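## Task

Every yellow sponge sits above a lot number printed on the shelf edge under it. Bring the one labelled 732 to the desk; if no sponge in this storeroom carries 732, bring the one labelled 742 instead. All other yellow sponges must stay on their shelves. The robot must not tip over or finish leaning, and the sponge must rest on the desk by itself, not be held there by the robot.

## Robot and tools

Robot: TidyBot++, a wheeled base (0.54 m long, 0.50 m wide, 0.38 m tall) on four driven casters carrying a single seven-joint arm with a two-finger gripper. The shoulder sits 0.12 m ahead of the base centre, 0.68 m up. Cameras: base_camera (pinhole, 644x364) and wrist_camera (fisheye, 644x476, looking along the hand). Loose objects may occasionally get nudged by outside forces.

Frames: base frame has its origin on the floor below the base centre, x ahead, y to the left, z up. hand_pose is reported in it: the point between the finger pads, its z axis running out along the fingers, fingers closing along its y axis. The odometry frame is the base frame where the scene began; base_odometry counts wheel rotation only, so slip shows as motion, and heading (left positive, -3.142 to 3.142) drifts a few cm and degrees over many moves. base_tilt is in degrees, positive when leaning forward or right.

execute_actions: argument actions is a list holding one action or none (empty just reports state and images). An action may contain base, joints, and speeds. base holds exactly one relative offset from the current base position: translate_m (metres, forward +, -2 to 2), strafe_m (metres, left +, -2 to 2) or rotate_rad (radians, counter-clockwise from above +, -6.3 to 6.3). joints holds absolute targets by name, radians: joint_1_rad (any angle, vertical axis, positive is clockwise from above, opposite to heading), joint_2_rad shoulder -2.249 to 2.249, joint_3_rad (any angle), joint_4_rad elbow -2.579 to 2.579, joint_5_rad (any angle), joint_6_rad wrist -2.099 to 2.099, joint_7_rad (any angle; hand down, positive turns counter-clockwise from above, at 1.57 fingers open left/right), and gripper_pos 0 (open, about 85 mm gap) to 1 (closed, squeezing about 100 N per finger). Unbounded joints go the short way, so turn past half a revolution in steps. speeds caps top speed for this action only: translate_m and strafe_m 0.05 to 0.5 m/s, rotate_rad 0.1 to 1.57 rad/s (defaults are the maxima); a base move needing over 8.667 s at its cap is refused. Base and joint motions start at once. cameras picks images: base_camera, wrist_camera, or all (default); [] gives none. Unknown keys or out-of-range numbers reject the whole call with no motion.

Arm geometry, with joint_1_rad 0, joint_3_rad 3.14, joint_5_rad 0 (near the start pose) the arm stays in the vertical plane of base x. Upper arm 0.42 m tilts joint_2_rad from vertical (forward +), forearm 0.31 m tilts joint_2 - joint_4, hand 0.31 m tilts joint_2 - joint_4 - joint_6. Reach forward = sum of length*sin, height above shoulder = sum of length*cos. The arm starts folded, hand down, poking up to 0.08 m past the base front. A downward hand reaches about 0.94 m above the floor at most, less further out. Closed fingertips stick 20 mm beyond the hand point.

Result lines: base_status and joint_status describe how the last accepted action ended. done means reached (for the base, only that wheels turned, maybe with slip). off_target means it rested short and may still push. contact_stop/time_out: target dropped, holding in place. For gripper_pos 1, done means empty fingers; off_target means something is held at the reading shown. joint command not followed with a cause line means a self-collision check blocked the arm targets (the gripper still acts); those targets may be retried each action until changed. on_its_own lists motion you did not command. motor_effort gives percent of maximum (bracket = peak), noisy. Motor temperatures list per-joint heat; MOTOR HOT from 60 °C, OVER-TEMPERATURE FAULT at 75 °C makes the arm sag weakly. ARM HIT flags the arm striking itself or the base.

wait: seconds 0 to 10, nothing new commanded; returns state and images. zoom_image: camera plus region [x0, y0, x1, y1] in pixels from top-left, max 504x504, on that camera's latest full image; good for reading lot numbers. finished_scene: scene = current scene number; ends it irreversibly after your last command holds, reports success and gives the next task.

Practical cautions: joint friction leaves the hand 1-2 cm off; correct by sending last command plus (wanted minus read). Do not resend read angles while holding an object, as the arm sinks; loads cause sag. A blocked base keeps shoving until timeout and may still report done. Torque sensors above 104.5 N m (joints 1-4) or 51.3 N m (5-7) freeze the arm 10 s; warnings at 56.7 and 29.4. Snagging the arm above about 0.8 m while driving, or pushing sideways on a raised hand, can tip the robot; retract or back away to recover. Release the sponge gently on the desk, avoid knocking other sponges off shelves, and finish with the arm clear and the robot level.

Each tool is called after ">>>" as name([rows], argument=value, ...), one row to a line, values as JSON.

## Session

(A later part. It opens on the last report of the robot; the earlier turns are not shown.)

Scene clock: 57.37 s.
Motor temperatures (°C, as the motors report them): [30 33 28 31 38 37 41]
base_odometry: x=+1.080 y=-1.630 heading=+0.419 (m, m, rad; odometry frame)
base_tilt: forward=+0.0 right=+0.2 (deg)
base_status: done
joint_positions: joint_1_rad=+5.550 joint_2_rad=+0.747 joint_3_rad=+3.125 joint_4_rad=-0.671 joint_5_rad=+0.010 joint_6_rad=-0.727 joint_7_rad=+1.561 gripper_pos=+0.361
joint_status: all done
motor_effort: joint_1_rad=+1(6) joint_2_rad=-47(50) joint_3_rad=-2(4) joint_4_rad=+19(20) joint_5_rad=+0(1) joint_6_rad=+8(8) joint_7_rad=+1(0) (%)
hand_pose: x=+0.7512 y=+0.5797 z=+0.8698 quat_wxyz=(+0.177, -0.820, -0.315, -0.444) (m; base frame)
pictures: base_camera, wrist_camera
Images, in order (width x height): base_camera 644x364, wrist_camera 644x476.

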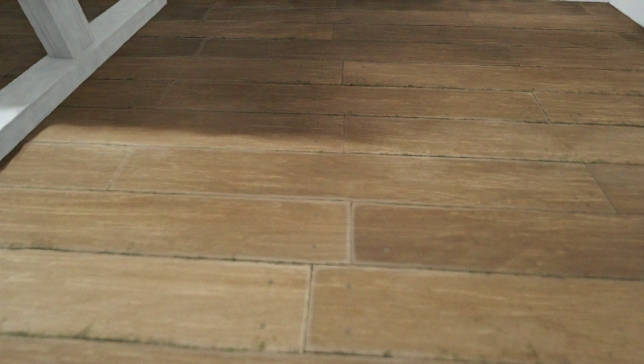

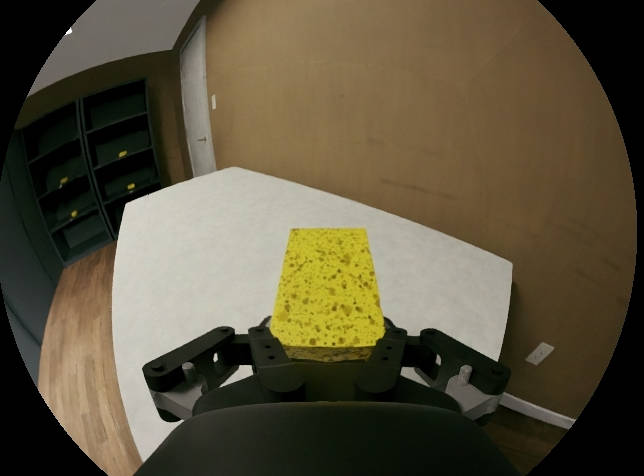

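>>> execute_actions([
  {"joints":{"joint_2_rad":0.86,"joint_6_rad":-0.67}},
], cameras=["wrist_camera"])

Scene clock: 58.70 s.
Motor temperatures (°C, as the motors report them): [30 33 28 31 38 37 41]
base_odometry: x=+1.080 y=-1.630 heading=+0.419 (m, m, rad; odometry frame)
base_tilt: forward=+0.0 right=+0.1 (deg)
base_status: not commanded
joint_positions: joint_1_rad=+5.550 joint_2_rad=+0.866 joint_3_rad=+3.125 joint_4_rad=-0.666 joint_5_rad=+0.010 joint_6_rad=-0.690 joint_7_rad=+1.561 gripper_pos=+0.361
joint_status: all done
motor_effort: joint_1_rad=+0(0) joint_2_rad=-50(55) joint_3_rad=-2(2) joint_4_rad=+19(21) joint_5_rad=+0(0) joint_6_rad=+7(8) joint_7_rad=+0(0) (%)
hand_pose: x=+0.7692 y=+0.5960 z=+0.7779 quat_wxyz=(+0.164, -0.837, -0.321, -0.412) (m; base frame)
pictures: wrist_camera
Images, in order (width x height): wrist_camera 644x476.

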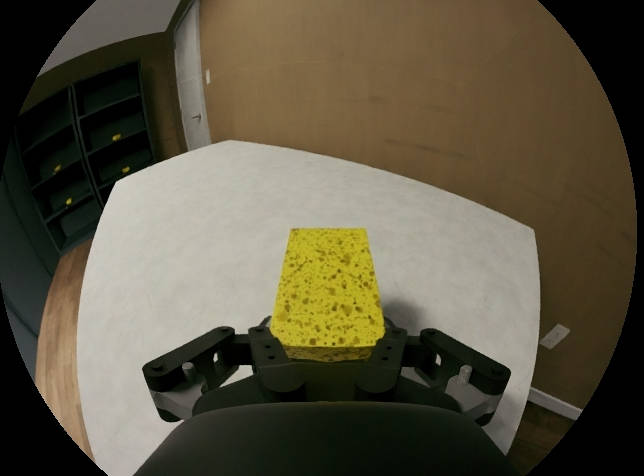

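>>> execute_actions([
  {"joints":{"joint_2_rad":0.915}},
], cameras=["wrist_camera"])

Scene clock: 59.67 s.
Motor temperatures (°C, as the motors report them): [30 33 28 31 38 37 41]
base_odometry: x=+1.080 y=-1.630 heading=+0.419 (m, m, rad; odometry frame)
base_tilt: forward=+0.0 right=+0.2 (deg)
base_status: not commanded
joint_positions: joint_1_rad=+5.550 joint_2_rad=+0.913 joint_3_rad=+3.125 joint_4_rad=-0.665 joint_5_rad=+0.010 joint_6_rad=-0.689 joint_7_rad=+1.561 gripper_pos=+0.361
joint_status: all done
motor_effort: joint_1_rad=+1(0) joint_2_rad=-52(54) joint_3_rad=-2(2) joint_4_rad=+19(20) joint_5_rad=+0(0) joint_6_rad=+7(7) joint_7_rad=+0(0) (%)
hand_pose: x=+0.7721 y=+0.5986 z=+0.7375 quat_wxyz=(+0.157, -0.846, -0.324, -0.393) (m; base frame)
pictures: wrist_camera
Images, in order (width x height): wrist_camera 644x476.

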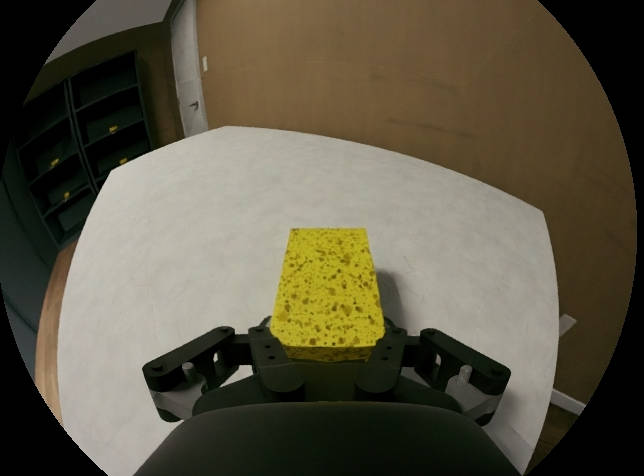

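>>> execute_actions([
  {"joints":{"joint_2_rad":0.94}},
], cameras=[])

Scene clock: 60.33 s.
Motor temperatures (°C, as the motors report them): [30 33 28 31 38 37 41]
base_odometry: x=+1.080 y=-1.630 heading=+0.419 (m, m, rad; odometry frame)
base_tilt: forward=+0.0 right=+0.1 (deg)
base_status: not commanded
joint_positions: joint_1_rad=+5.550 joint_2_rad=+0.919 joint_3_rad=+3.125 joint_4_rad=-0.664 joint_5_rad=+0.010 joint_6_rad=-0.686 joint_7_rad=+1.561 gripper_pos=+0.361
joint_status: all done
motor_effort: joint_1_rad=+0(0) joint_2_rad=-50(51) joint_3_rad=-1(2) joint_4_rad=+18(19) joint_5_rad=+0(0) joint_6_rad=+6(7) joint_7_rad=+1(1) (%)
hand_pose: x=+0.7731 y=+0.5995 z=+0.7331 quat_wxyz=(+0.157, -0.846, -0.324, -0.392) (m; base frame)
pictures: none
No camera images: the call's "cameras" was empty. Leave "cameras" out to get every camera's image.

>>> execute_actions([
  {"joints":{"gripper_pos":0}},
], cameras=[])

>>> execute_actions([
  {"joints":{"joint_2_rad":0.83}},
], cameras=["wrist_camera"])

Scene clock: 61.50 s.
Motor temperatures (°C, as the motors report them): [30 33 28 31 38 37 41]
base_odometry: x=+1.080 y=-1.630 heading=+0.419 (m, m, rad; odometry frame)
base_tilt: forward=+0.0 right=+0.1 (deg)
base_status: not commanded
joint_positions: joint_1_rad=+5.550 joint_2_rad=+0.926 joint_3_rad=+3.125 joint_4_rad=-0.664 joint_5_rad=+0.010 joint_6_rad=-0.686 joint_7_rad=+1.561 gripper_pos=+0.000
joint_status: all done
motor_effort: joint_1_rad=+0(0) joint_2_rad=-50(52) joint_3_rad=-2(1) joint_4_rad=+18(19) joint_5_rad=+0(0) joint_6_rad=+6(7) joint_7_rad=+1(1) (%)
hand_pose: x=+0.7734 y=+0.5997 z=+0.7276 quat_wxyz=(+0.156, -0.847, -0.325, -0.390) (m; base frame)
pictures: none
No camera images: the call's "cameras" was empty. Leave "cameras" out to get every camera's image.

Scene clock: 62.83 s.
Motor temperatures (°C, as the motors report them): [30 33 28 31 38 37 41]
base_odometry: x=+1.080 y=-1.630 heading=+0.419 (m, m, rad; odometry frame)
base_tilt: forward=+0.0 right=+0.2 (deg)
base_status: not commanded
joint_positions: joint_1_rad=+5.550 joint_2_rad=+0.826 joint_3_rad=+3.125 joint_4_rad=-0.661 joint_5_rad=+0.010 joint_6_rad=-0.686 joint_7_rad=+1.561 gripper_pos=+0.000
joint_status: all done
motor_effort: joint_1_rad=+1(0) joint_2_rad=-49(56) joint_3_rad=-2(1) joint_4_rad=+20(20) joint_5_rad=+0(0) joint_6_rad=+8(8) joint_7_rad=+0(1) (%)
hand_pose: x=+0.7670 y=+0.5940 z=+0.8174 quat_wxyz=(+0.172, -0.826, -0.317, -0.433) (m; base frame)
pictures: wrist_camera
Images, in order (width x height): wrist_camera 644x476.

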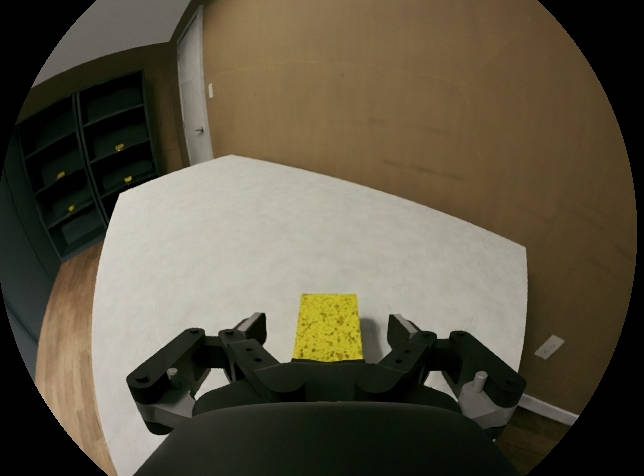

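>>> finished_scene(scene=2)

The scene is finished: the task was done.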